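# Place three loose gears on furnace tray, small end up

## Task

Move each of the three loose gears onto an unoccupied spot on the furnace tray so that its smaller end faces upward, then open the grippers and release everything.

## Robot and tools

Robot: two six-joint arms, left_arm and right_arm, each ending in a parallel two-finger gripper. Bases in the scene frame: left_arm at (+0.043, +0.307, 0) m, yawed slightly (quat_wxyz +0.996, 0, 0, +0.086); right_arm at (+0.046, -0.240, 0) m (quat_wxyz +0.999, 0, 0, -0.054). The arm names do not refer to image sides.

Scene frame: origin on the tabletop midway between the arms, +x out over the table, +z up, left_arm on the +y side. Gripper frame: fingers extend along +z and close along y. The reported hand point sits between the finger pads, roughly 1 cm back from the tips.

Result lines: the state line (left_arm: ... | right_arm: ...) lists each gripper position in metres and orientation as quat_wxyz, both in the scene frame; at long reach these can be somewhat inaccurate. grip_measured is the finger gap on the same -1..+1 scale used for commands; the final Joint positions entry for each arm is the gap in metres. Joint torques follow joint order (no gripper), include friction, offsets and noise, and are nonzero even without contact. "pose unreachable" names an arm whose command the clearance check altered or stopped; HELD flags control steps where that happened. "Hand target" is the pose the controller is currently steering toward. MOTOR HOT appears near 85 °C; at 100 °C an OVER-TEMPERATURE FAULT drops that arm until it cools. FAULT lines mark arm stops.

Tool execute_actions, argument actions: a list holding zero or one entry. Empty list: just report state. Motion entry: {"rows": [...], "steps": n}, n from 1 to 15 (default 15), each step lasting 1/30 s; one row is used per step and the final row fills any remaining steps. Wait entry: {"steps": n} with n up to 300, counted from the previous result, so thinking time uses up part of it. Optional pictures (boolean) toggles camera images, which are on by default. A rejected call moves nothing.

Row layout (shared by execute_actions rows and move target): a single list of 14 numbers, each within [-1, 1], always including both arms: left_arm dx, dy, dz, rx, ry, rz, opening, then right_arm dx, dy, dz, rx, ry, rz, opening. The first six per arm are an offset, not a pose, expressed in that gripper's own axes and measured from its pose in the latest result showing it (or, before any such result, and for later calls inside the same reply, from where it stands when the call begins). Every row refers to that same reference, not to the row before it. Scale: 1.0 equals 0.6 m of translation or 180 degrees; rx, ry, rz form a single rotation vector. Opening is absolute: +1 fully open (0.094 m), -1 closed. Zeros do not mean pause; they pull the arm back to its reference pose.

Tool move: target is one 14-number row as above; speed is the top path speed in m/s, 0.002 to 0.5 (default 0.25), with rotation capped at twice that value in rad/s. Both grippers travel straight lines that finish together over 0.5 to 10 s; if more time would be needed they stop at 10 s short of the goal. Rotation takes the shorter direction. Paths ignore obstacles and the other arm. Grippers trail the path, may wander, and may exceed the speed, particularly with the arm nearly extended. Openings are sent as the move starts. The result adds a "move:" line giving the outcome (done, off_target, moving, held, fault) and any limits (paced: command was clipped; held: some steps blocked, after which the arm may lurch fast), plus each gripper's remaining distance to target. If only one arm is named, the other finished fine.

Tool wait: seconds from 0 to 10; nothing new is commanded. Tool zoom_image: camera (cam_high, cam_low, cam_left_wrist, cam_right_wrist; all 504x504) and region [x0, y0, x1, y1] in pixels from the top-left, at most 504 by 504. Tool read_manual: section "licences" returns URDF licence text only. Tool finished_scene: scene = current scene number; ends and grades it permanently, so call it only once the gears rest correctly and the grippers have released. Replying without any tool call ends the run.

Control behaviour: each step the command is limited to within 70 mm and 16 degrees of the measured pose, then solved by damped IK favouring position over orientation. Large offsets may need several actions; after an action the arm continues only to its last clipped pose. Arms usually settle a centimetre or more low, and repeated zero offsets let them droop; to hold an arm still, send the correction back to its desired pose in the first call of a reply and zeros afterward, raising the aim if it keeps sagging. Joint ranges (rad): waist ±2.880, shoulder 0 to 3.142, elbow 0 to 3.019, wrist pitch -1.693 to 1.571, wrist yaw ±1.571, wrist roll ±2.094. The simulation keeps running while you think.

Gripping: to hold a part, command an opening about 0.03 under grip_measured; a smaller margin gives a lighter grip. Finger force tops out around 50 to 62 N per pad, lower for very thin parts, with a brief spike at contact. Readings may be off by up to about 1 mm per gripper. Holding loads heats motors.

Avoid: pushing anything off the table (fails the task), letting the arms collide or press on each other (can end the scene), dropping or slipping parts, fast impacts and deep targets past a contact (both press harder). Occasional disturbances may tug a held part or shove a loose one, so check the images and grip after each step.

Each tool is called after "Request:" as a command line: name --argument value for each argument, lists and objects as JSON in quotes; but a table of rows of numbers goes row by row, as --pt "numbers of a row", without its own name.

## Session

Request:
execute_actions --actions '[]'

Scene clock: 0.00 s of 6000.00 s.
left_arm: end_effector_position=(+0.1538, +0.7039, +0.2368) grip_measured=+1.000 end_effector_quat_wxyz=(+0.709, -0.328, +0.614, -0.113) | right_arm: end_effector_position=(+0.3922, +0.0080, +0.2696) grip_measured=+1.000 end_effector_quat_wxyz=(+0.004, -0.578, +0.815, -0.032)
Joint positions: left_arm=[ 1.552  1.416  0.529  1.058  1.389 -0.816  0.094] | right_arm=[ 0.757  1.447  1.448 -1.567  0.063 -0.585  0.094]
Joint velocities: left_arm=[-0.005 -0.005 -0.007  0.002 -0.007 -0.037  0.   ] | right_arm=[-0.015 -0.005 -0.007  0.012 -0.066 -0.022  0.   ]
Joint torques (N m, as the arm reports them, + toward a larger angle): no reading
Motor temperatures (°C, as the motors report them): left_arm=[29 31 26 28 29 30] | right_arm=[27 29 27 30 29 26]
Hand target (left_arm): +0.153, +0.709, +0.245; +0.712, -0.319, +0.617, -0.105
Hand target (right_arm): +0.398, +0.012, +0.285; +0.023, -0.578, +0.815, -0.031

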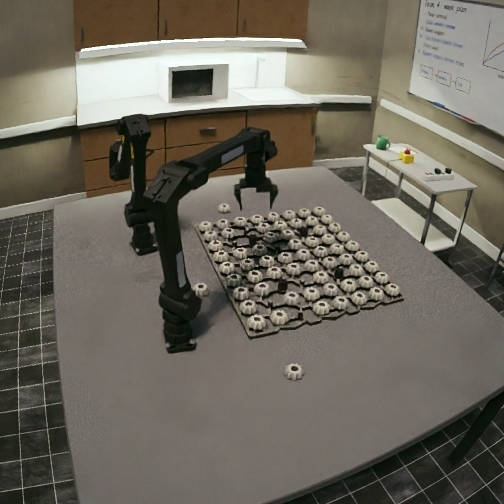

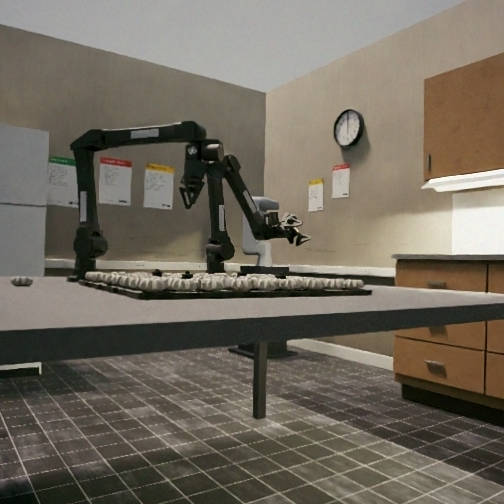

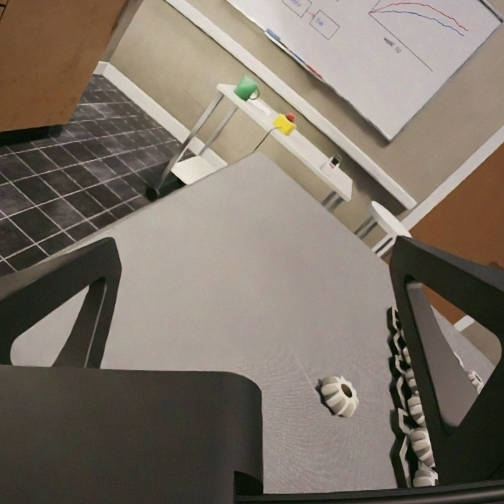

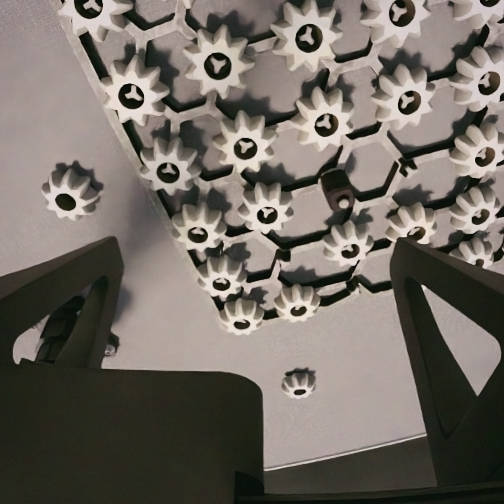

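Request:
zoom_image --camera "cam_high" --region '[160, 180, 420, 400]'

Request:
zoom_image --camera "cam_low" --region '[0, 230, 400, 320]'

Region (160, 180, 420, 400) of cam_high's 504x504 image, scaled by 1.938, with more detail than that image has; it fills the top 426 rows of this view, and the rest is white.

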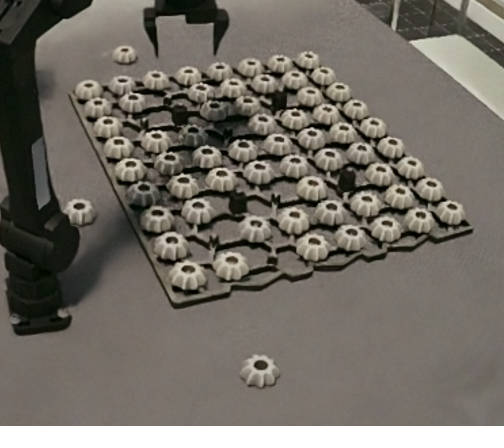

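Region (0, 230, 400, 320) of cam_low's 504x504 image, scaled by 1.260, with more detail than that image has; it fills the top 113 rows of this view, and the rest is white.

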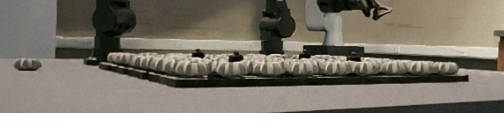

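Request:
zoom_image --camera "cam_right_wrist" --region '[0, 130, 420, 420]'

Request:
zoom_image --camera "cam_low" --region '[0, 260, 120, 300]'

Region (0, 130, 420, 420) of cam_right_wrist's 504x504 image, scaled by 1.200, with more detail than that image has; it fills the top 348 rows of this view, and the rest is white.

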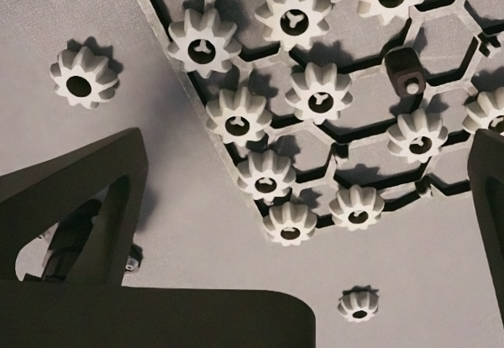

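Region (0, 260, 120, 300) of cam_low's 504x504 image, scaled by 4.200, with more detail than that image has.

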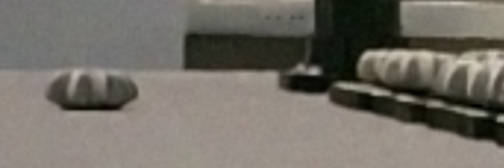

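Request:
move --target '[0.438,-0.349,0.343,-0.172,0.487,0.152,1, 0.179,0.322,0.22,0,0,0,1]' --speed 0.3

Scene clock: 34.33 s of 6000.00 s.
left_arm: end_effector_position=(+0.4389, +0.4593, +0.1445) grip_measured=+1.000 end_effector_quat_wxyz=(-0.018, -0.175, +0.984, -0.012) | right_arm: end_effector_position=(+0.1789, -0.0433, +0.1298) grip_measured=+1.000 end_effector_quat_wxyz=(-0.010, -0.581, +0.813, -0.037)
Joint positions: left_arm=[ 0.204  1.523  1.198 -1.286  0.016  0.025  0.094] | right_arm=[ 1.131  1.029  0.723 -1.313  0.06  -0.216  0.094]
Joint velocities: left_arm=[ 0.005 -0.005 -0.012  0.007  0.022 -0.051  0.   ] | right_arm=[ 0.005 -0.005 -0.007 -0.007 -0.037 -0.037  0.   ]
Joint torques (N m, as the arm reports them, + toward a larger angle): left_arm=[  0.73 -11.21  11.4   -0.26  -0.08  -0.09] | right_arm=[ 1.77 -4.32  6.87  0.94  0.08  0.18]
Motor temperatures (°C, as the motors report them): left_arm=[29 31 29 28 29 30] | right_arm=[27 30 30 30 29 26]
Hand target (left_arm): +0.454, +0.468, +0.163; +0.001, -0.182, +0.983, -0.007
Hand target (right_arm): +0.179, -0.040, +0.131; +0.001, -0.578, +0.815, -0.032
Off the commanded pose (left_arm): 0.024 m, 3 deg.
Off the commanded pose (right_arm): 0.007 m, 2 deg.
After step 90, 28.03 s passed at rest.
move: off_target (left_arm)

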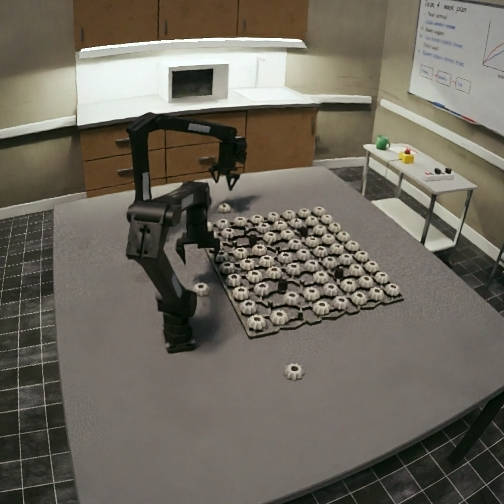

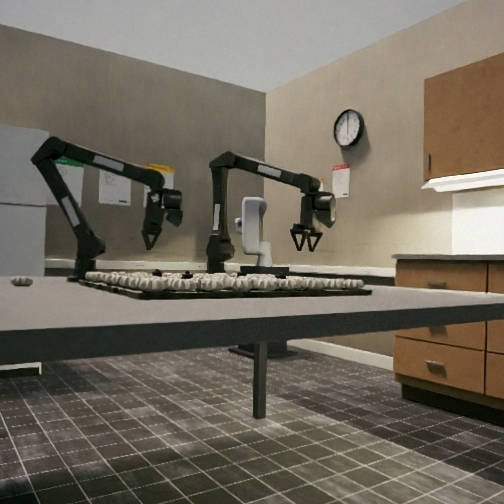

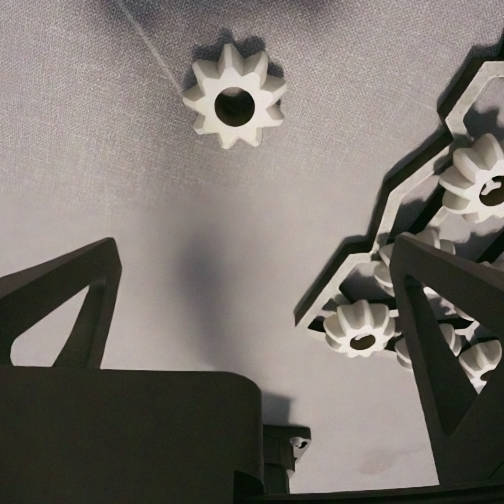

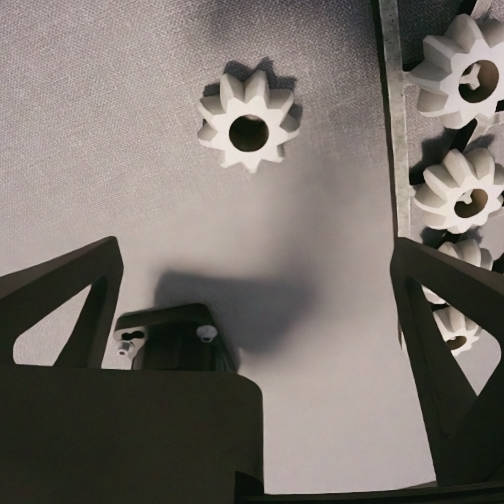

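Request:
move --target '[-0.03,0.02,0.13,0,0,0,1, -0.01,0.008,0.11,0,0,0,1]' --speed 0.15

Scene clock: 39.13 s of 6000.00 s.
left_arm: end_effector_position=(+0.4480, +0.4713, +0.0674) grip_measured=+1.000 end_effector_quat_wxyz=(-0.023, -0.176, +0.984, -0.013) | right_arm: end_effector_position=(+0.1776, -0.0455, +0.0649) grip_measured=+1.000 end_effector_quat_wxyz=(-0.016, -0.580, +0.814, -0.039)
Joint positions: left_arm=[ 0.222  1.645  1.124 -1.1    0.016  0.04   0.094] | right_arm=[ 1.131  1.122  0.597 -1.106  0.06  -0.213  0.094]
Joint velocities: left_arm=[-0.005 -0.015  0.002 -0.007  0.022  0.022  0.   ] | right_arm=[ 0.005 -0.005 -0.012 -0.007  0.007 -0.051  0.   ]
Joint torques (N m, as the arm reports them, + toward a larger angle): left_arm=[  0.75 -12.45   7.     0.65  -0.01   0.07] | right_arm=[ 1.64 -3.23  6.14  1.18  0.12  0.15]
Motor temperatures (°C, as the motors report them): left_arm=[29 31 30 28 29 30] | right_arm=[27 30 30 30 29 26]
Hand target (left_arm): +0.449, +0.475, +0.066; -0.018, -0.175, +0.984, -0.012
Hand target (right_arm): +0.178, -0.042, +0.064; -0.010, -0.581, +0.813, -0.037
Off the commanded pose (left_arm): 0.004 m, 1 deg.
Off the commanded pose (right_arm): 0.005 m, 1 deg.
After step 90, 0.87 s passed at rest.
move: done

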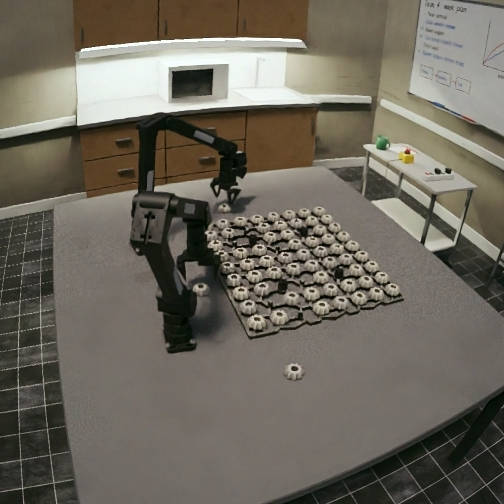

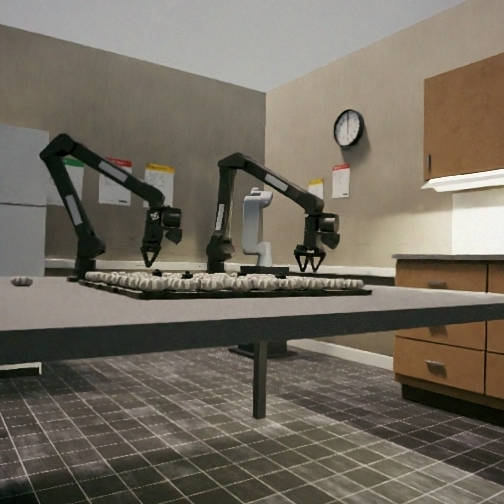

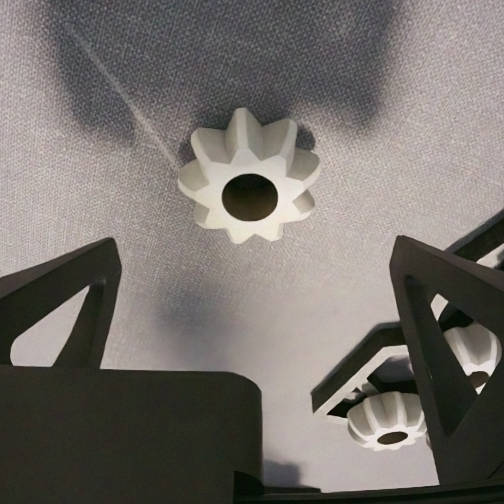

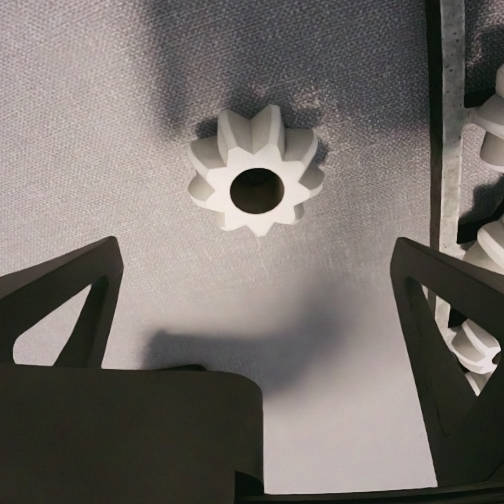

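Request:
move --target '[-0.006,0.005,0.082,0,0,0,1, -0.009,0,0.078,0,0,0,1]' --speed 0.08

Scene clock: 46.43 s of 6000.00 s.
left_arm: end_effector_position=(+0.4488, +0.4716, +0.0239) grip_measured=+1.000 end_effector_quat_wxyz=(-0.022, -0.176, +0.984, -0.013) | right_arm: end_effector_position=(+0.1777, -0.0453, +0.0202) grip_measured=+1.000 end_effector_quat_wxyz=(-0.019, -0.580, +0.814, -0.041)
Joint positions: left_arm=[ 0.222  1.711  1.076 -0.985  0.016  0.04   0.094] | right_arm=[ 1.131  1.227  0.531 -0.942  0.06  -0.213  0.094]
Joint velocities: left_arm=[-0.015 -0.005 -0.012  0.022  0.037  0.007  0.   ] | right_arm=[-0.015 -0.015  0.012 -0.002 -0.022 -0.022  0.   ]
Joint torques (N m, as the arm reports them, + toward a larger angle): left_arm=[  0.84 -11.95   6.17   0.65   0.02   0.03] | right_arm=[-0.31 -3.46  5.44  0.89  0.13 -0.03]
Motor temperatures (°C, as the motors report them): left_arm=[29 32 30 28 29 30] | right_arm=[27 30 30 30 29 26]
Hand target (left_arm): +0.448, +0.474, +0.018; -0.023, -0.176, +0.984, -0.013
Hand target (right_arm): +0.180, -0.045, +0.018; -0.016, -0.580, +0.814, -0.039
Off the commanded pose (left_arm): 0.006 m, 0 deg.
Off the commanded pose (right_arm): 0.004 m, 0 deg.
After step 90, 3.33 s passed at rest.
move: done

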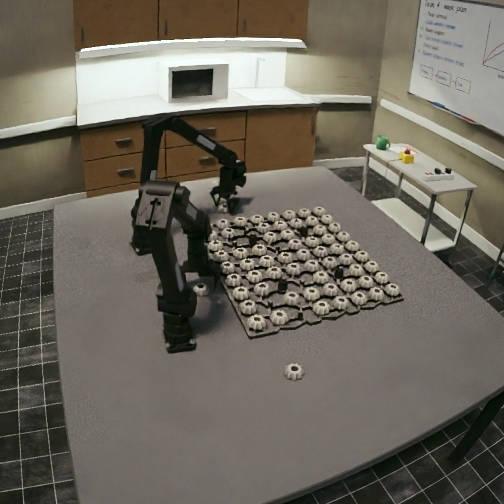

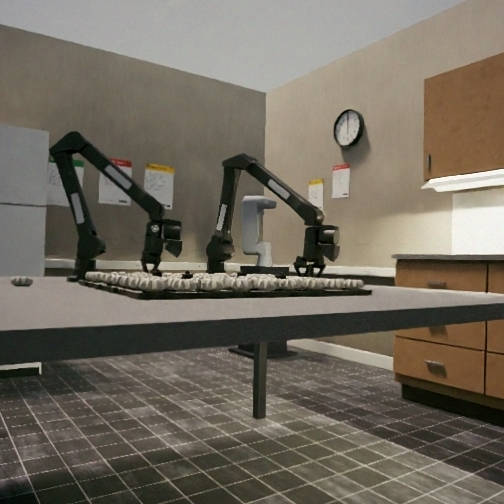

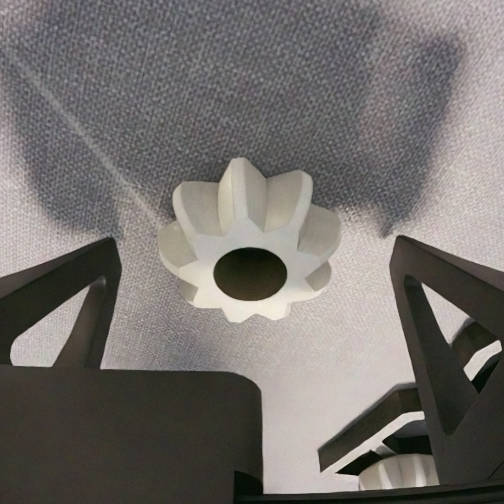

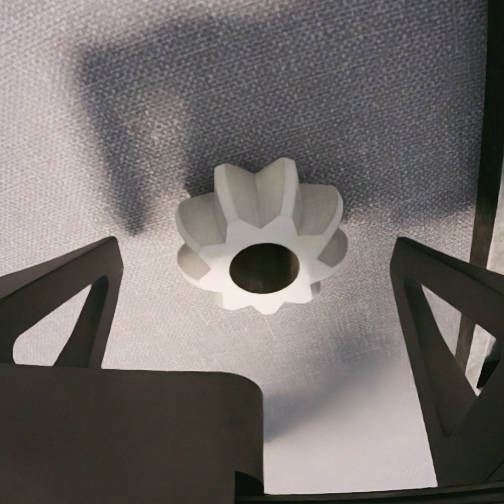

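Request:
move --target '[-0.007,0,-0.002,0,0,0,1, -0.007,-0.003,0.007,0,0,0,1]' --speed 0.05

Request:
move --target '[0,0,0,0,0,0,0.1, 0,0,0,0,0,0,0.1]' --speed 0.05

Scene clock: 50.37 s of 6000.00 s.
left_arm: end_effector_position=(+0.4488, +0.4716, +0.0239) grip_measured=+1.000 end_effector_quat_wxyz=(-0.022, -0.176, +0.984, -0.013) | right_arm: end_effector_position=(+0.1774, -0.0458, +0.0167) grip_measured=+1.000 end_effector_quat_wxyz=(-0.024, -0.580, +0.813, -0.043)
Joint positions: left_arm=[ 0.222  1.711  1.076 -0.985  0.016  0.04   0.094] | right_arm=[ 1.131  1.243  0.531 -0.937  0.06  -0.213  0.094]
Joint velocities: left_arm=[-0.005 -0.005 -0.017 -0.012  0.007  0.081  0.   ] | right_arm=[-0.024 -0.005 -0.007  0.017 -0.022 -0.037  0.   ]
Joint torques (N m, as the arm reports them, + toward a larger angle): left_arm=[  0.39 -12.58   7.34  -0.06   0.03  -0.02] | right_arm=[ 0.68 -3.52  5.65  1.02  0.16  0.04]
Motor temperatures (°C, as the motors report them): left_arm=[29 32 30 28 29 30] | right_arm=[27 30 30 30 29 26]
Hand target (left_arm): +0.453, +0.473, +0.025; -0.022, -0.176, +0.984, -0.013
Hand target (right_arm): +0.181, -0.042, +0.016; -0.019, -0.580, +0.814, -0.041
Off the commanded pose (left_arm): 0.004 m, 0 deg.
Off the commanded pose (right_arm): 0.005 m, 1 deg.
After step 90, 0.23 s passed at rest.
move: done

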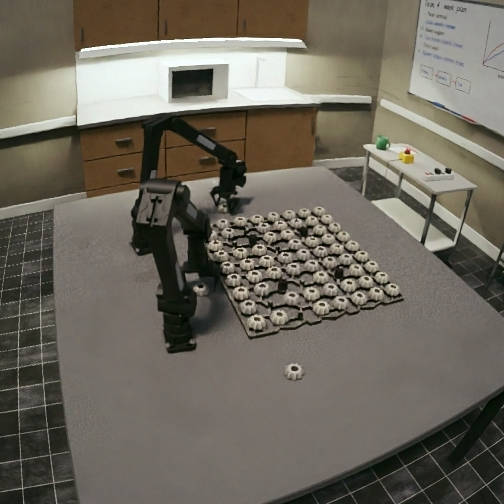

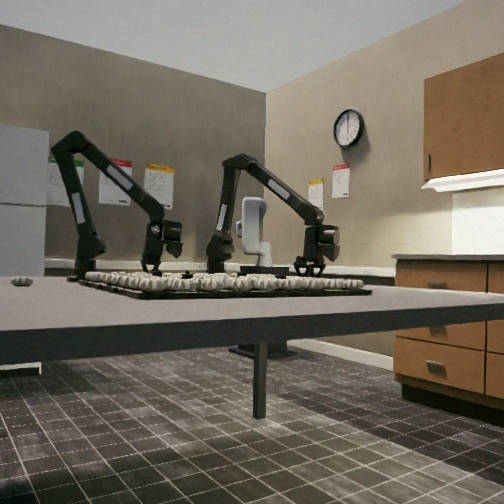

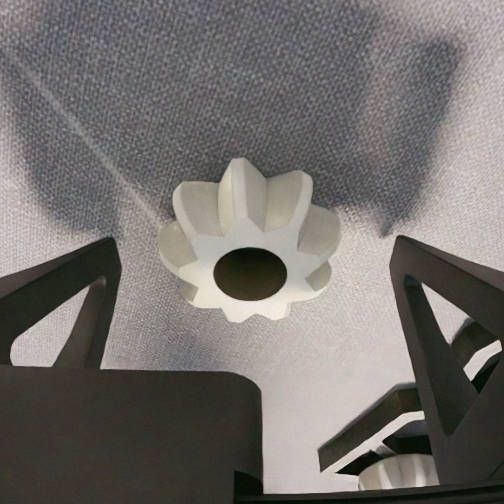

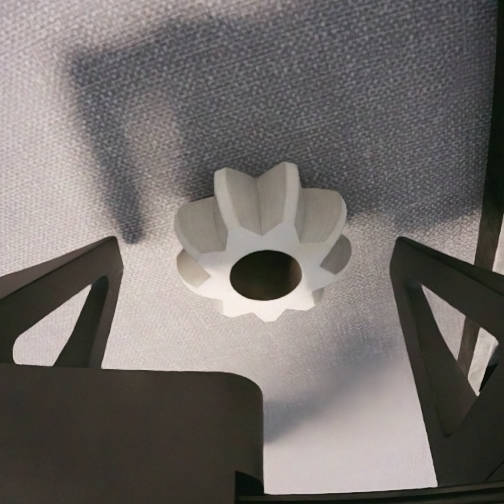

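Scene clock: 50.87 s of 6000.00 s.
left_arm: end_effector_position=(+0.4488, +0.4717, +0.0239) grip_measured=+0.156 end_effector_quat_wxyz=(-0.022, -0.176, +0.984, -0.013) | right_arm: end_effector_position=(+0.1775, -0.0458, +0.0167) grip_measured=+0.199 end_effector_quat_wxyz=(-0.024, -0.580, +0.813, -0.043)
Joint positions: left_arm=[ 0.222  1.711  1.076 -0.985  0.016  0.04   0.054] | right_arm=[ 1.131  1.243  0.531 -0.937  0.06  -0.213  0.056]
Joint velocities: left_arm=[-0.015 -0.015  0.007 -0.007  0.022 -0.007 -0.001] | right_arm=[ 0.005  0.005  0.017 -0.012  0.037 -0.037 -0.   ]
Joint torques (N m, as the arm reports them, + toward a larger angle): left_arm=[  0.37 -13.13   6.42   0.16   0.03  -0.02] | right_arm=[ 0.77 -4.59  5.63  0.51  0.15  0.08]
Motor temperatures (°C, as the motors report them): left_arm=[29 32 30 28 29 30] | right_arm=[27 30 30 30 29 26]
Hand target (left_arm): +0.449, +0.472, +0.024; -0.022, -0.176, +0.984, -0.013
Hand target (right_arm): +0.177, -0.046, +0.017; -0.024, -0.580, +0.813, -0.043
Off the commanded pose (left_arm): 0.000 m, 0 deg.
Off the commanded pose (right_arm): 0.000 m, 0 deg.
move: done

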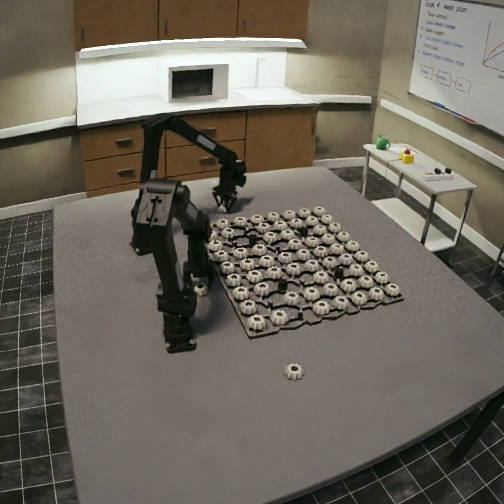

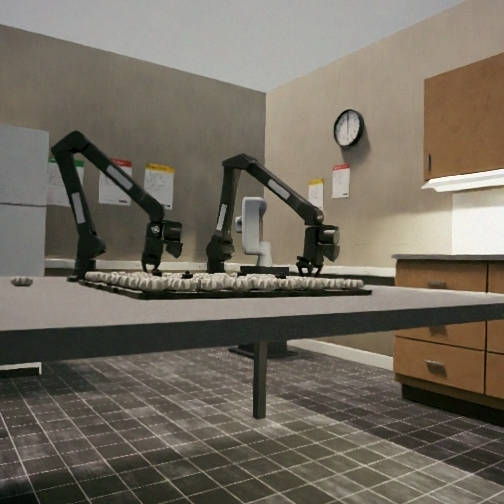

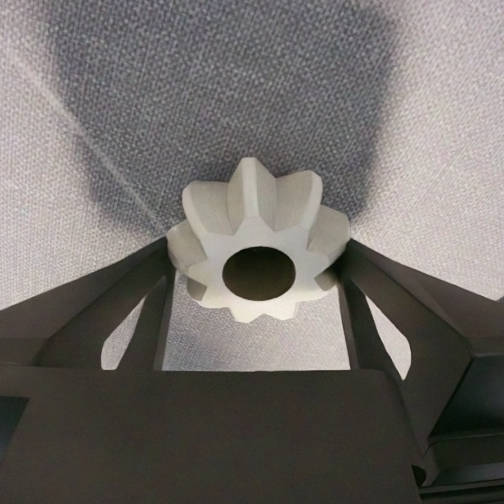

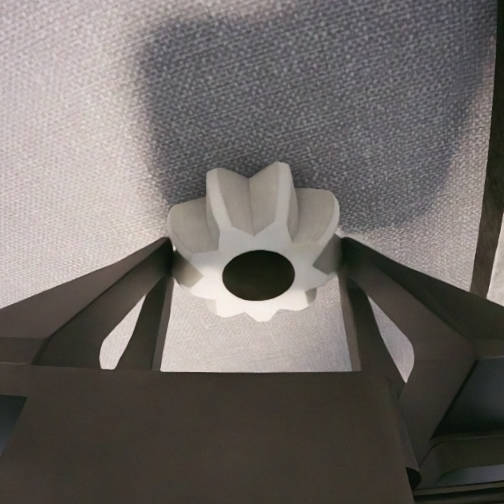

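Request:
move --target '[0,0,-0.2,0,0,0,0.11, 0,0,-0.17,0,0,0,0.15]' --speed 0.2

Scene clock: 60.17 s of 6000.00 s.
left_arm: end_effector_position=(+0.4426, +0.4691, +0.1323) grip_measured=+0.112 end_effector_quat_wxyz=(-0.032, -0.176, +0.984, -0.015) | right_arm: end_effector_position=(+0.1669, -0.0548, +0.0934) grip_measured=+0.199 end_effector_quat_wxyz=(-0.052, -0.580, +0.811, -0.055)
Joint positions: left_arm=[ 0.222  1.57   1.218 -1.288  0.016  0.04   0.052] | right_arm=[ 1.149  1.096  0.658 -1.273  0.058 -0.196  0.056]
Joint velocities: left_arm=[-0.005 -0.005  0.007  0.012 -0.022  0.037  0.   ] | right_arm=[-0.015 -0.005  0.012  0.002  0.037  0.022 -0.001]
Joint torques (N m, as the arm reports them, + toward a larger angle): left_arm=[  0.51 -12.14   9.99  -0.3    0.02   0.  ] | right_arm=[ 1.61 -4.25 10.68 -0.31  0.07  0.26]
Motor temperatures (°C, as the motors report them): left_arm=[29 32 29 28 29 30] | right_arm=[27 30 30 30 29 26]
Hand target (left_arm): +0.453, +0.474, +0.144; -0.022, -0.176, +0.984, -0.013
Hand target (right_arm): +0.176, -0.035, +0.117; -0.024, -0.580, +0.813, -0.043
Off the commanded pose (left_arm): 0.017 m, 1 deg.
Off the commanded pose (right_arm): 0.033 m, 4 deg.
After step 90, 5.20 s passed at rest.
move: off_target (left_arm, right_arm)

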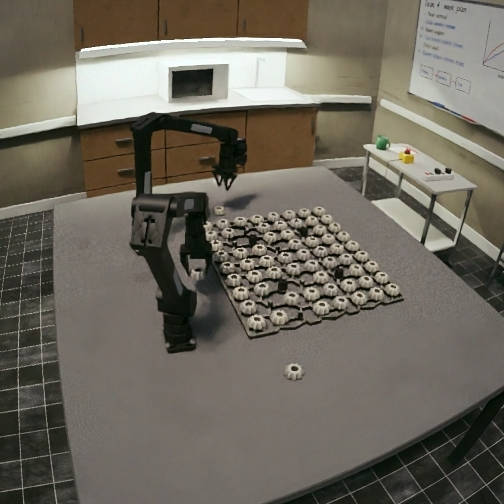

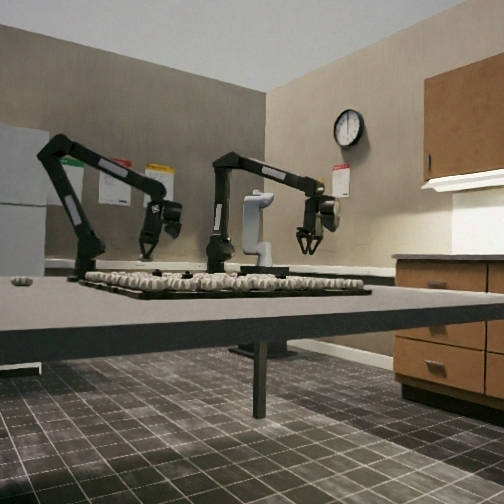

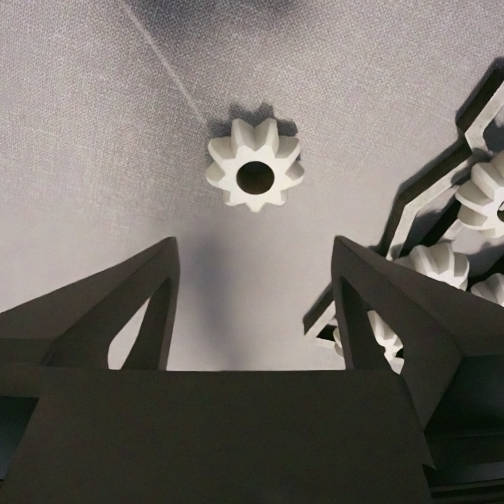

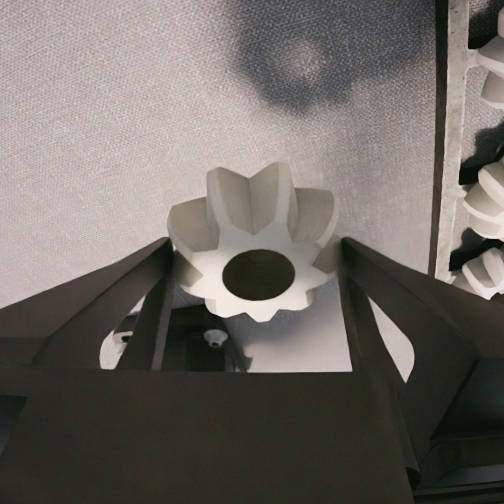

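Request:
move --target '[0.043,0,0.115,0,-0.022,0,1, 0.173,-0.53,-0.03,0,0,0.392,0.15]' --speed 0.2

Scene clock: 78.90 s of 6000.00 s.
left_arm: end_effector_position=(+0.4129, +0.4568, +0.0597) grip_measured=+1.000 end_effector_quat_wxyz=(-0.011, -0.176, +0.984, -0.011) | right_arm: end_effector_position=(+0.4055, -0.2481, +0.1131) grip_measured=+0.199 end_effector_quat_wxyz=(-0.048, -0.017, +0.996, -0.071)
Joint positions: left_arm=[ 0.222  1.553  0.987 -1.032  0.016  0.04   0.094] | right_arm=[ 0.154  1.43   1.    -1.242  0.14   0.018  0.056]
Joint velocities: left_arm=[-0.005  0.005 -0.012  0.002  0.037  0.022  0.   ] | right_arm=[ 0.005 -0.005 -0.007 -0.002 -0.066  0.022 -0.   ]
Joint torques (N m, as the arm reports them, + toward a larger angle): left_arm=[  0.58 -12.42   6.39   0.71   0.1    0.  ] | right_arm=[ 0.15 -9.03 11.4   0.79  0.39  0.27]
Motor temperatures (°C, as the motors report them): left_arm=[29 32 31 28 29 30] | right_arm=[27 30 32 30 29 26]
Hand target (left_arm): +0.415, +0.458, +0.065; +0.002, -0.176, +0.984, -0.009
Hand target (right_arm): +0.436, -0.249, +0.140; -0.004, -0.005, +0.997, -0.072
Off the commanded pose (left_arm): 0.006 m, 2 deg.
Off the commanded pose (right_arm): 0.037 m, 5 deg.
After step 90, 12.23 s passed at rest.
move: off_target (right_arm)

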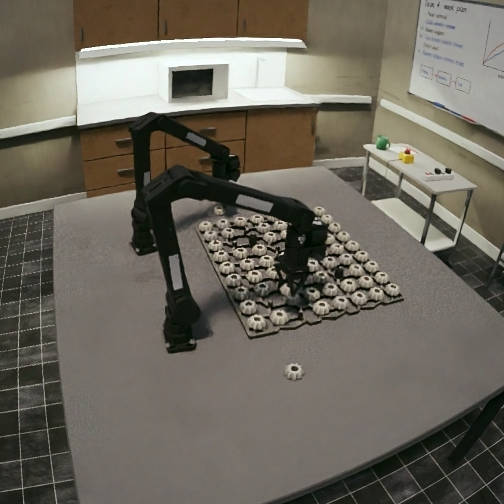

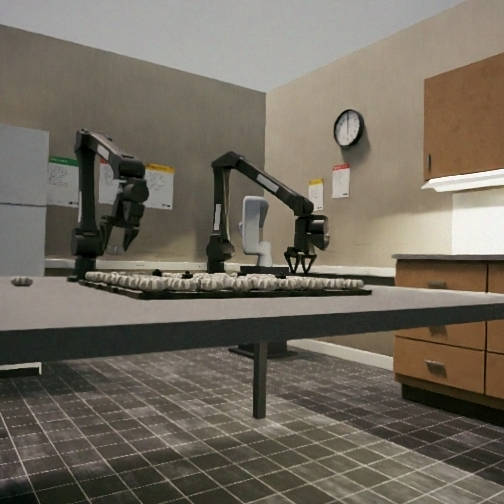

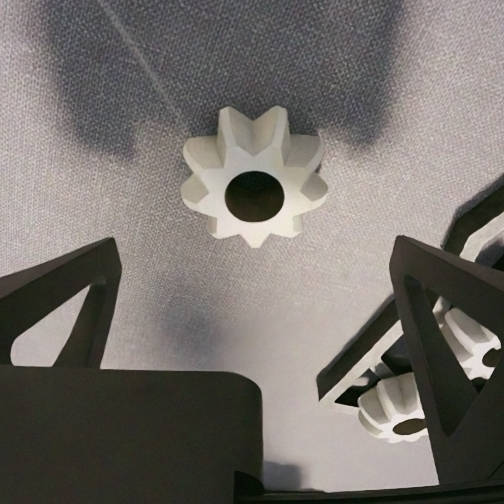

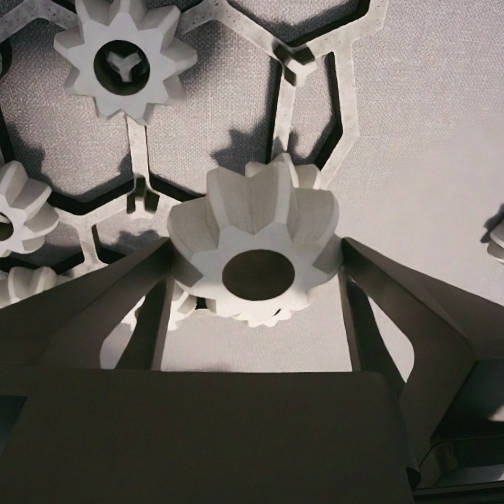

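Request:
move --target '[-0.02,0,0.068,0,0,0,1, -0.091,-0.055,0,-0.007,-0.023,-0.248,0.15]' --speed 0.1

Scene clock: 105.70 s of 6000.00 s.
left_arm: end_effector_position=(+0.4258, +0.4621, +0.0288) grip_measured=+1.000 end_effector_quat_wxyz=(-0.005, -0.176, +0.984, -0.009) | right_arm: end_effector_position=(+0.4258, -0.2737, +0.0883) grip_measured=+0.199 end_effector_quat_wxyz=(-0.076, -0.397, +0.915, -0.019)
Joint positions: left_arm=[ 0.222  1.628  0.981 -0.938  0.016  0.04   0.094] | right_arm=[ 0.066  1.528  1.036 -1.2    0.1   -0.854  0.056]
Joint velocities: left_arm=[-0.005 -0.005  0.002  0.012 -0.007  0.051  0.   ] | right_arm=[-0.005 -0.005 -0.007 -0.002  0.051 -0.11   0.   ]
Joint torques (N m, as the arm reports them, + toward a larger angle): left_arm=[  0.3  -10.5    5.8    0.73   0.02  -0.03] | right_arm=[-0.32 -9.66 11.18  0.7   0.06 -0.09]
Motor temperatures (°C, as the motors report them): left_arm=[29 32 30 28 29 30] | right_arm=[27 30 33 30 29 26]
Hand target (left_arm): +0.423, +0.460, +0.019; -0.012, -0.176, +0.984, -0.011
Hand target (right_arm): +0.459, -0.279, +0.114; -0.036, -0.397, +0.916, -0.037
Off the commanded pose (left_arm): 0.011 m, 1 deg.
Off the commanded pose (right_arm): 0.043 m, 5 deg.
After step 90, 19.43 s passed at rest.
move: off_target (left_arm, right_arm)

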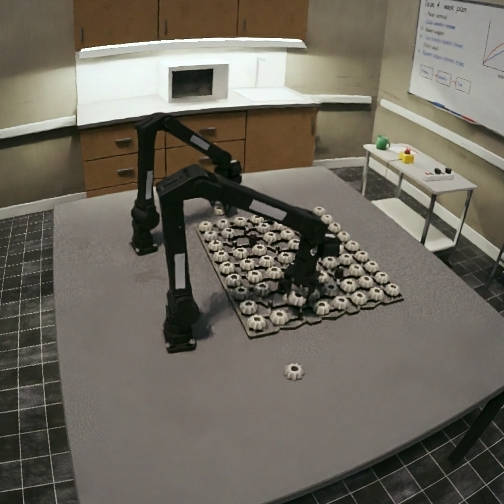

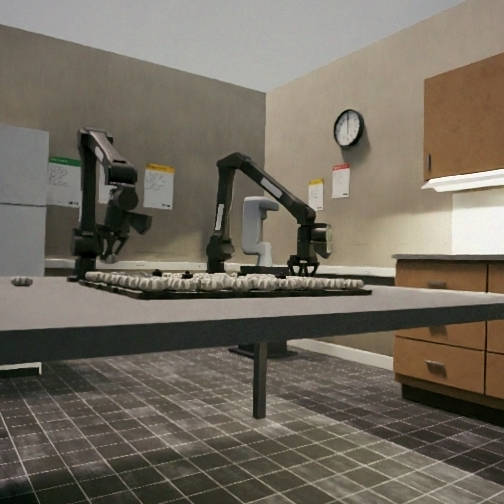

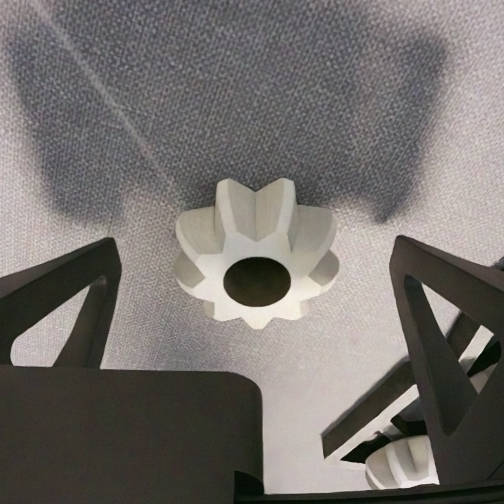

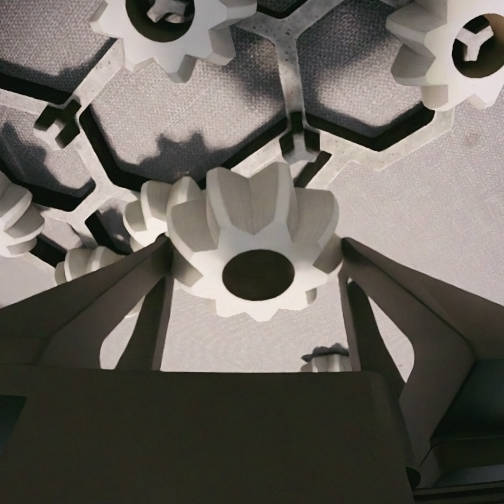

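Request:
move --target '[0,0,0.03,0,0,0,1, -0.039,-0.072,-0.027,0.043,-0.041,0,0.15]' --speed 0.08

Scene clock: 117.10 s of 6000.00 s.
left_arm: end_effector_position=(+0.4270, +0.4626, +0.0195) grip_measured=+1.000 end_effector_quat_wxyz=(-0.000, -0.176, +0.984, -0.008) | right_arm: end_effector_position=(+0.4586, -0.2797, +0.0858) grip_measured=+0.199 end_effector_quat_wxyz=(-0.014, -0.403, +0.914, -0.043)
Joint positions: left_arm=[ 0.222  1.642  0.969 -0.902  0.016  0.04   0.094] | right_arm=[ 0.051  1.529  1.036 -1.063  0.09  -0.888  0.056]
Joint velocities: left_arm=[ 0.005 -0.005 -0.022 -0.002 -0.051 -0.007  0.   ] | right_arm=[-0.015 -0.015 -0.022 -0.007 -0.051 -0.11  -0.001]
Joint torques (N m, as the arm reports them, + toward a larger angle): left_arm=[  0.4  -10.58   5.88   0.66   0.02  -0.02] | right_arm=[ -0.21 -10.27   8.44   1.18   0.06  -0.04]
Motor temperatures (°C, as the motors report them): left_arm=[29 32 29 28 29 30] | right_arm=[27 30 34 30 29 26]
Hand target (left_arm): +0.426, +0.462, +0.011; -0.005, -0.176, +0.984, -0.009
Hand target (right_arm): +0.475, -0.284, +0.100; +0.010, -0.402, +0.914, -0.055
Off the commanded pose (left_arm): 0.009 m, 1 deg.
Off the commanded pose (right_arm): 0.022 m, 3 deg.
After step 90, 6.97 s passed at rest.
move: off_target (right_arm)

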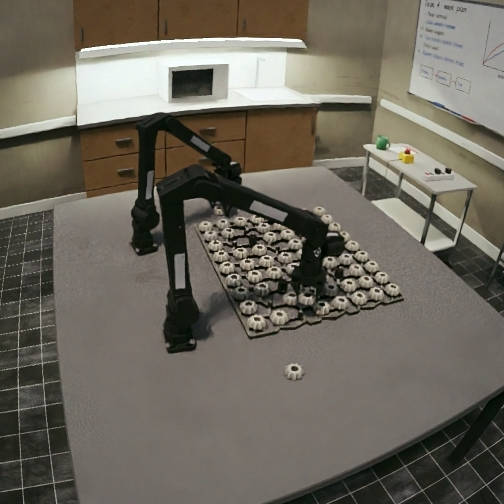

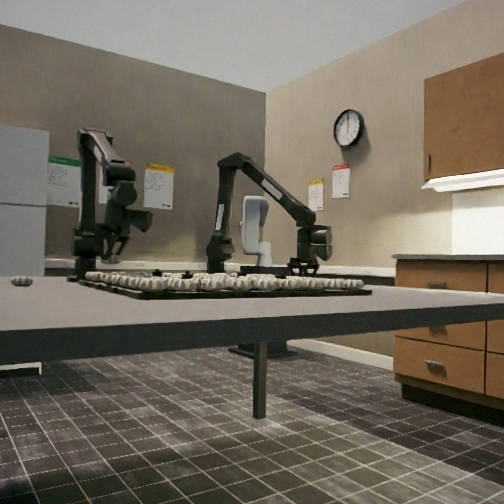

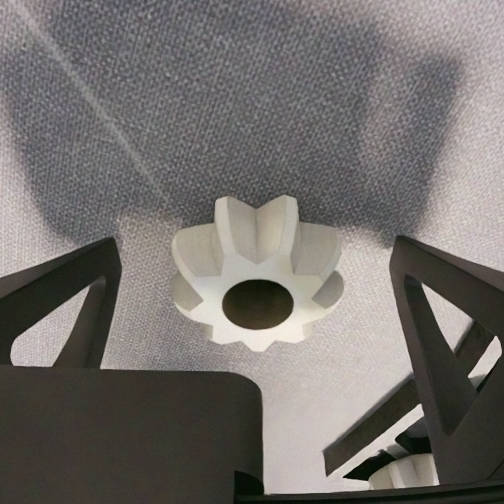

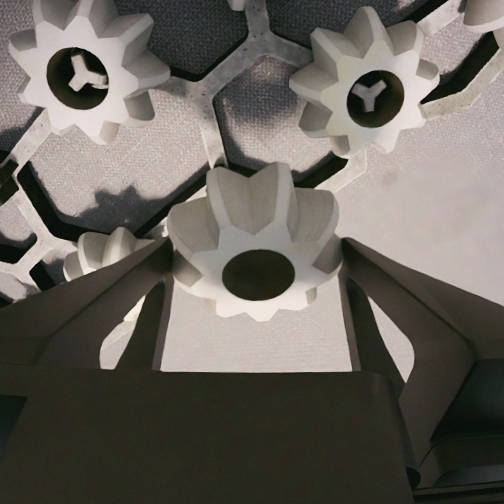

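Request:
move --target '[0,0,0,0,0,0,0.1, 0.022,0.0245,0.042,-0.008,0.009,0,0.15]' --speed 0.06

Scene clock: 125.43 s of 6000.00 s.
left_arm: end_effector_position=(+0.4271, +0.4626, +0.0195) grip_measured=+0.107 end_effector_quat_wxyz=(-0.000, -0.176, +0.984, -0.008) | right_arm: end_effector_position=(+0.4326, -0.2786, +0.0572) grip_measured=+0.199 end_effector_quat_wxyz=(-0.042, -0.404, +0.913, -0.030)
Joint positions: left_arm=[ 0.222  1.642  0.969 -0.901  0.016  0.04   0.052] | right_arm=[ 0.051  1.544  0.966 -1.039  0.092 -0.889  0.056]
Joint velocities: left_arm=[-0.005  0.005 -0.007 -0.007 -0.066 -0.037 -0.001] | right_arm=[-0.015  0.015  0.022  0.012  0.007 -0.007 -0.001]
Joint torques (N m, as the arm reports them, + toward a larger angle): left_arm=[  0.4  -11.9    6.32   0.23   0.02  -0.02] | right_arm=[ 0.25 -9.19  6.4   1.06  0.29  0.1 ]
Motor temperatures (°C, as the motors report them): left_arm=[29 32 29 28 29 30] | right_arm=[27 30 33 30 29 26]
Hand target (left_arm): +0.427, +0.463, +0.020; -0.000, -0.176, +0.984, -0.008
Hand target (right_arm): +0.439, -0.282, +0.061; -0.032, -0.402, +0.914, -0.038
Off the commanded pose (left_arm): 0.000 m, 0 deg.
Off the commanded pose (right_arm): 0.008 m, 1 deg.
After step 90, 4.50 s passed at rest.
move: done

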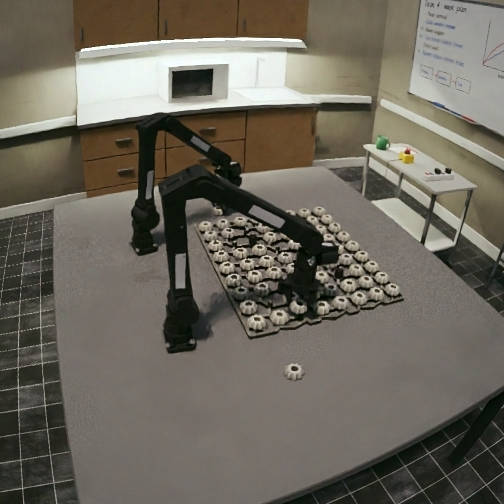

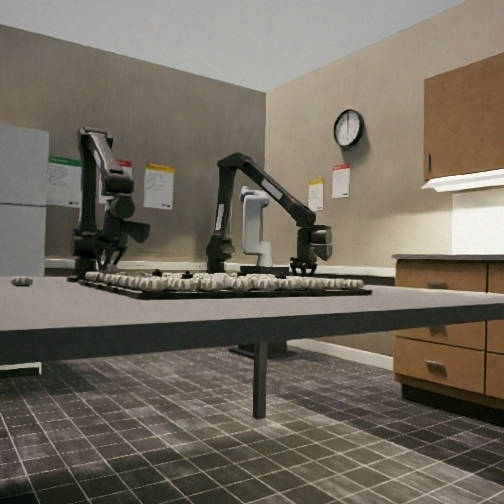

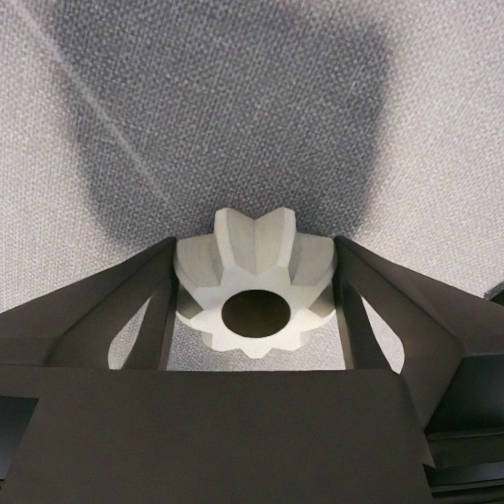

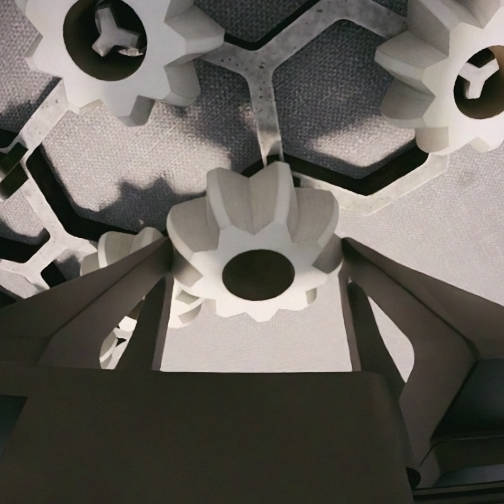

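Request:
move --target '[0,0,0,0,0,0,0.04, -0.0085,-0.025,0.013,0.012,-0.007,0,0.15]' --speed 0.04

Scene clock: 133.60 s of 6000.00 s.
left_arm: end_effector_position=(+0.4271, +0.4626, +0.0195) grip_measured=+0.068 end_effector_quat_wxyz=(-0.000, -0.176, +0.984, -0.008) | right_arm: end_effector_position=(+0.4414, -0.2808, +0.0463) grip_measured=+0.199 end_effector_quat_wxyz=(-0.033, -0.406, +0.913, -0.036)
Joint positions: left_arm=[ 0.222  1.642  0.969 -0.901  0.016  0.04   0.05 ] | right_arm=[ 0.048  1.57   0.963 -0.989  0.095 -0.896  0.056]
Joint velocities: left_arm=[-0.034 -0.005  0.007  0.002  0.051  0.11   0.001] | right_arm=[-0.015 -0.015 -0.007  0.002 -0.007  0.022  0.001]
Joint torques (N m, as the arm reports them, + toward a larger angle): left_arm=[  0.39 -11.87   6.31   0.26   0.02  -0.02] | right_arm=[-0.11 -9.51  6.22  1.17  0.3  -0.01]
Motor temperatures (°C, as the motors report them): left_arm=[29 32 29 28 29 30] | right_arm=[27 30 32 30 29 26]
Hand target (left_arm): +0.427, +0.463, +0.020; -0.000, -0.176, +0.984, -0.008
Hand target (right_arm): +0.447, -0.286, +0.049; -0.024, -0.406, +0.913, -0.043
Off the commanded pose (left_arm): 0.000 m, 0 deg.
Off the commanded pose (right_arm): 0.008 m, 1 deg.
After step 90, 4.33 s passed at rest.
move: done

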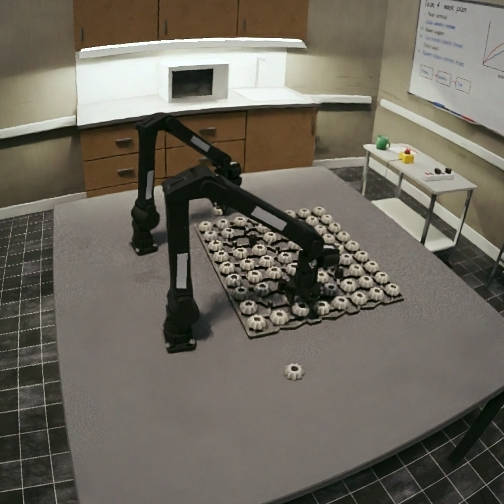

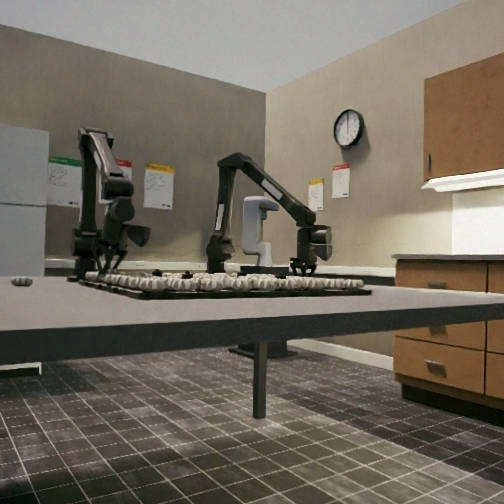

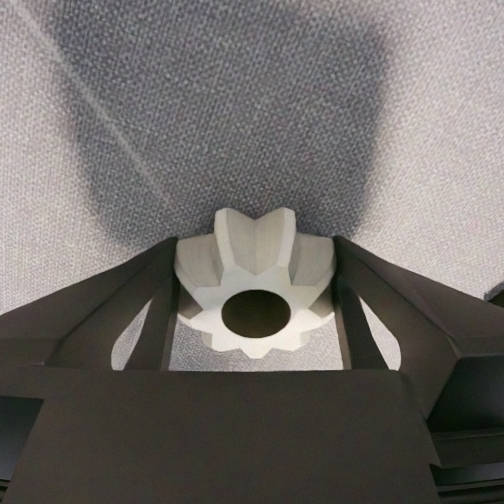

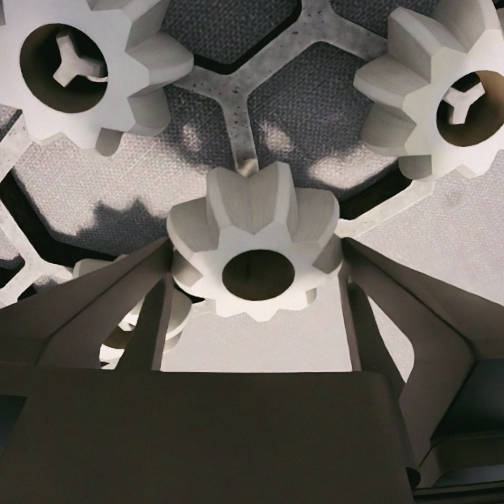

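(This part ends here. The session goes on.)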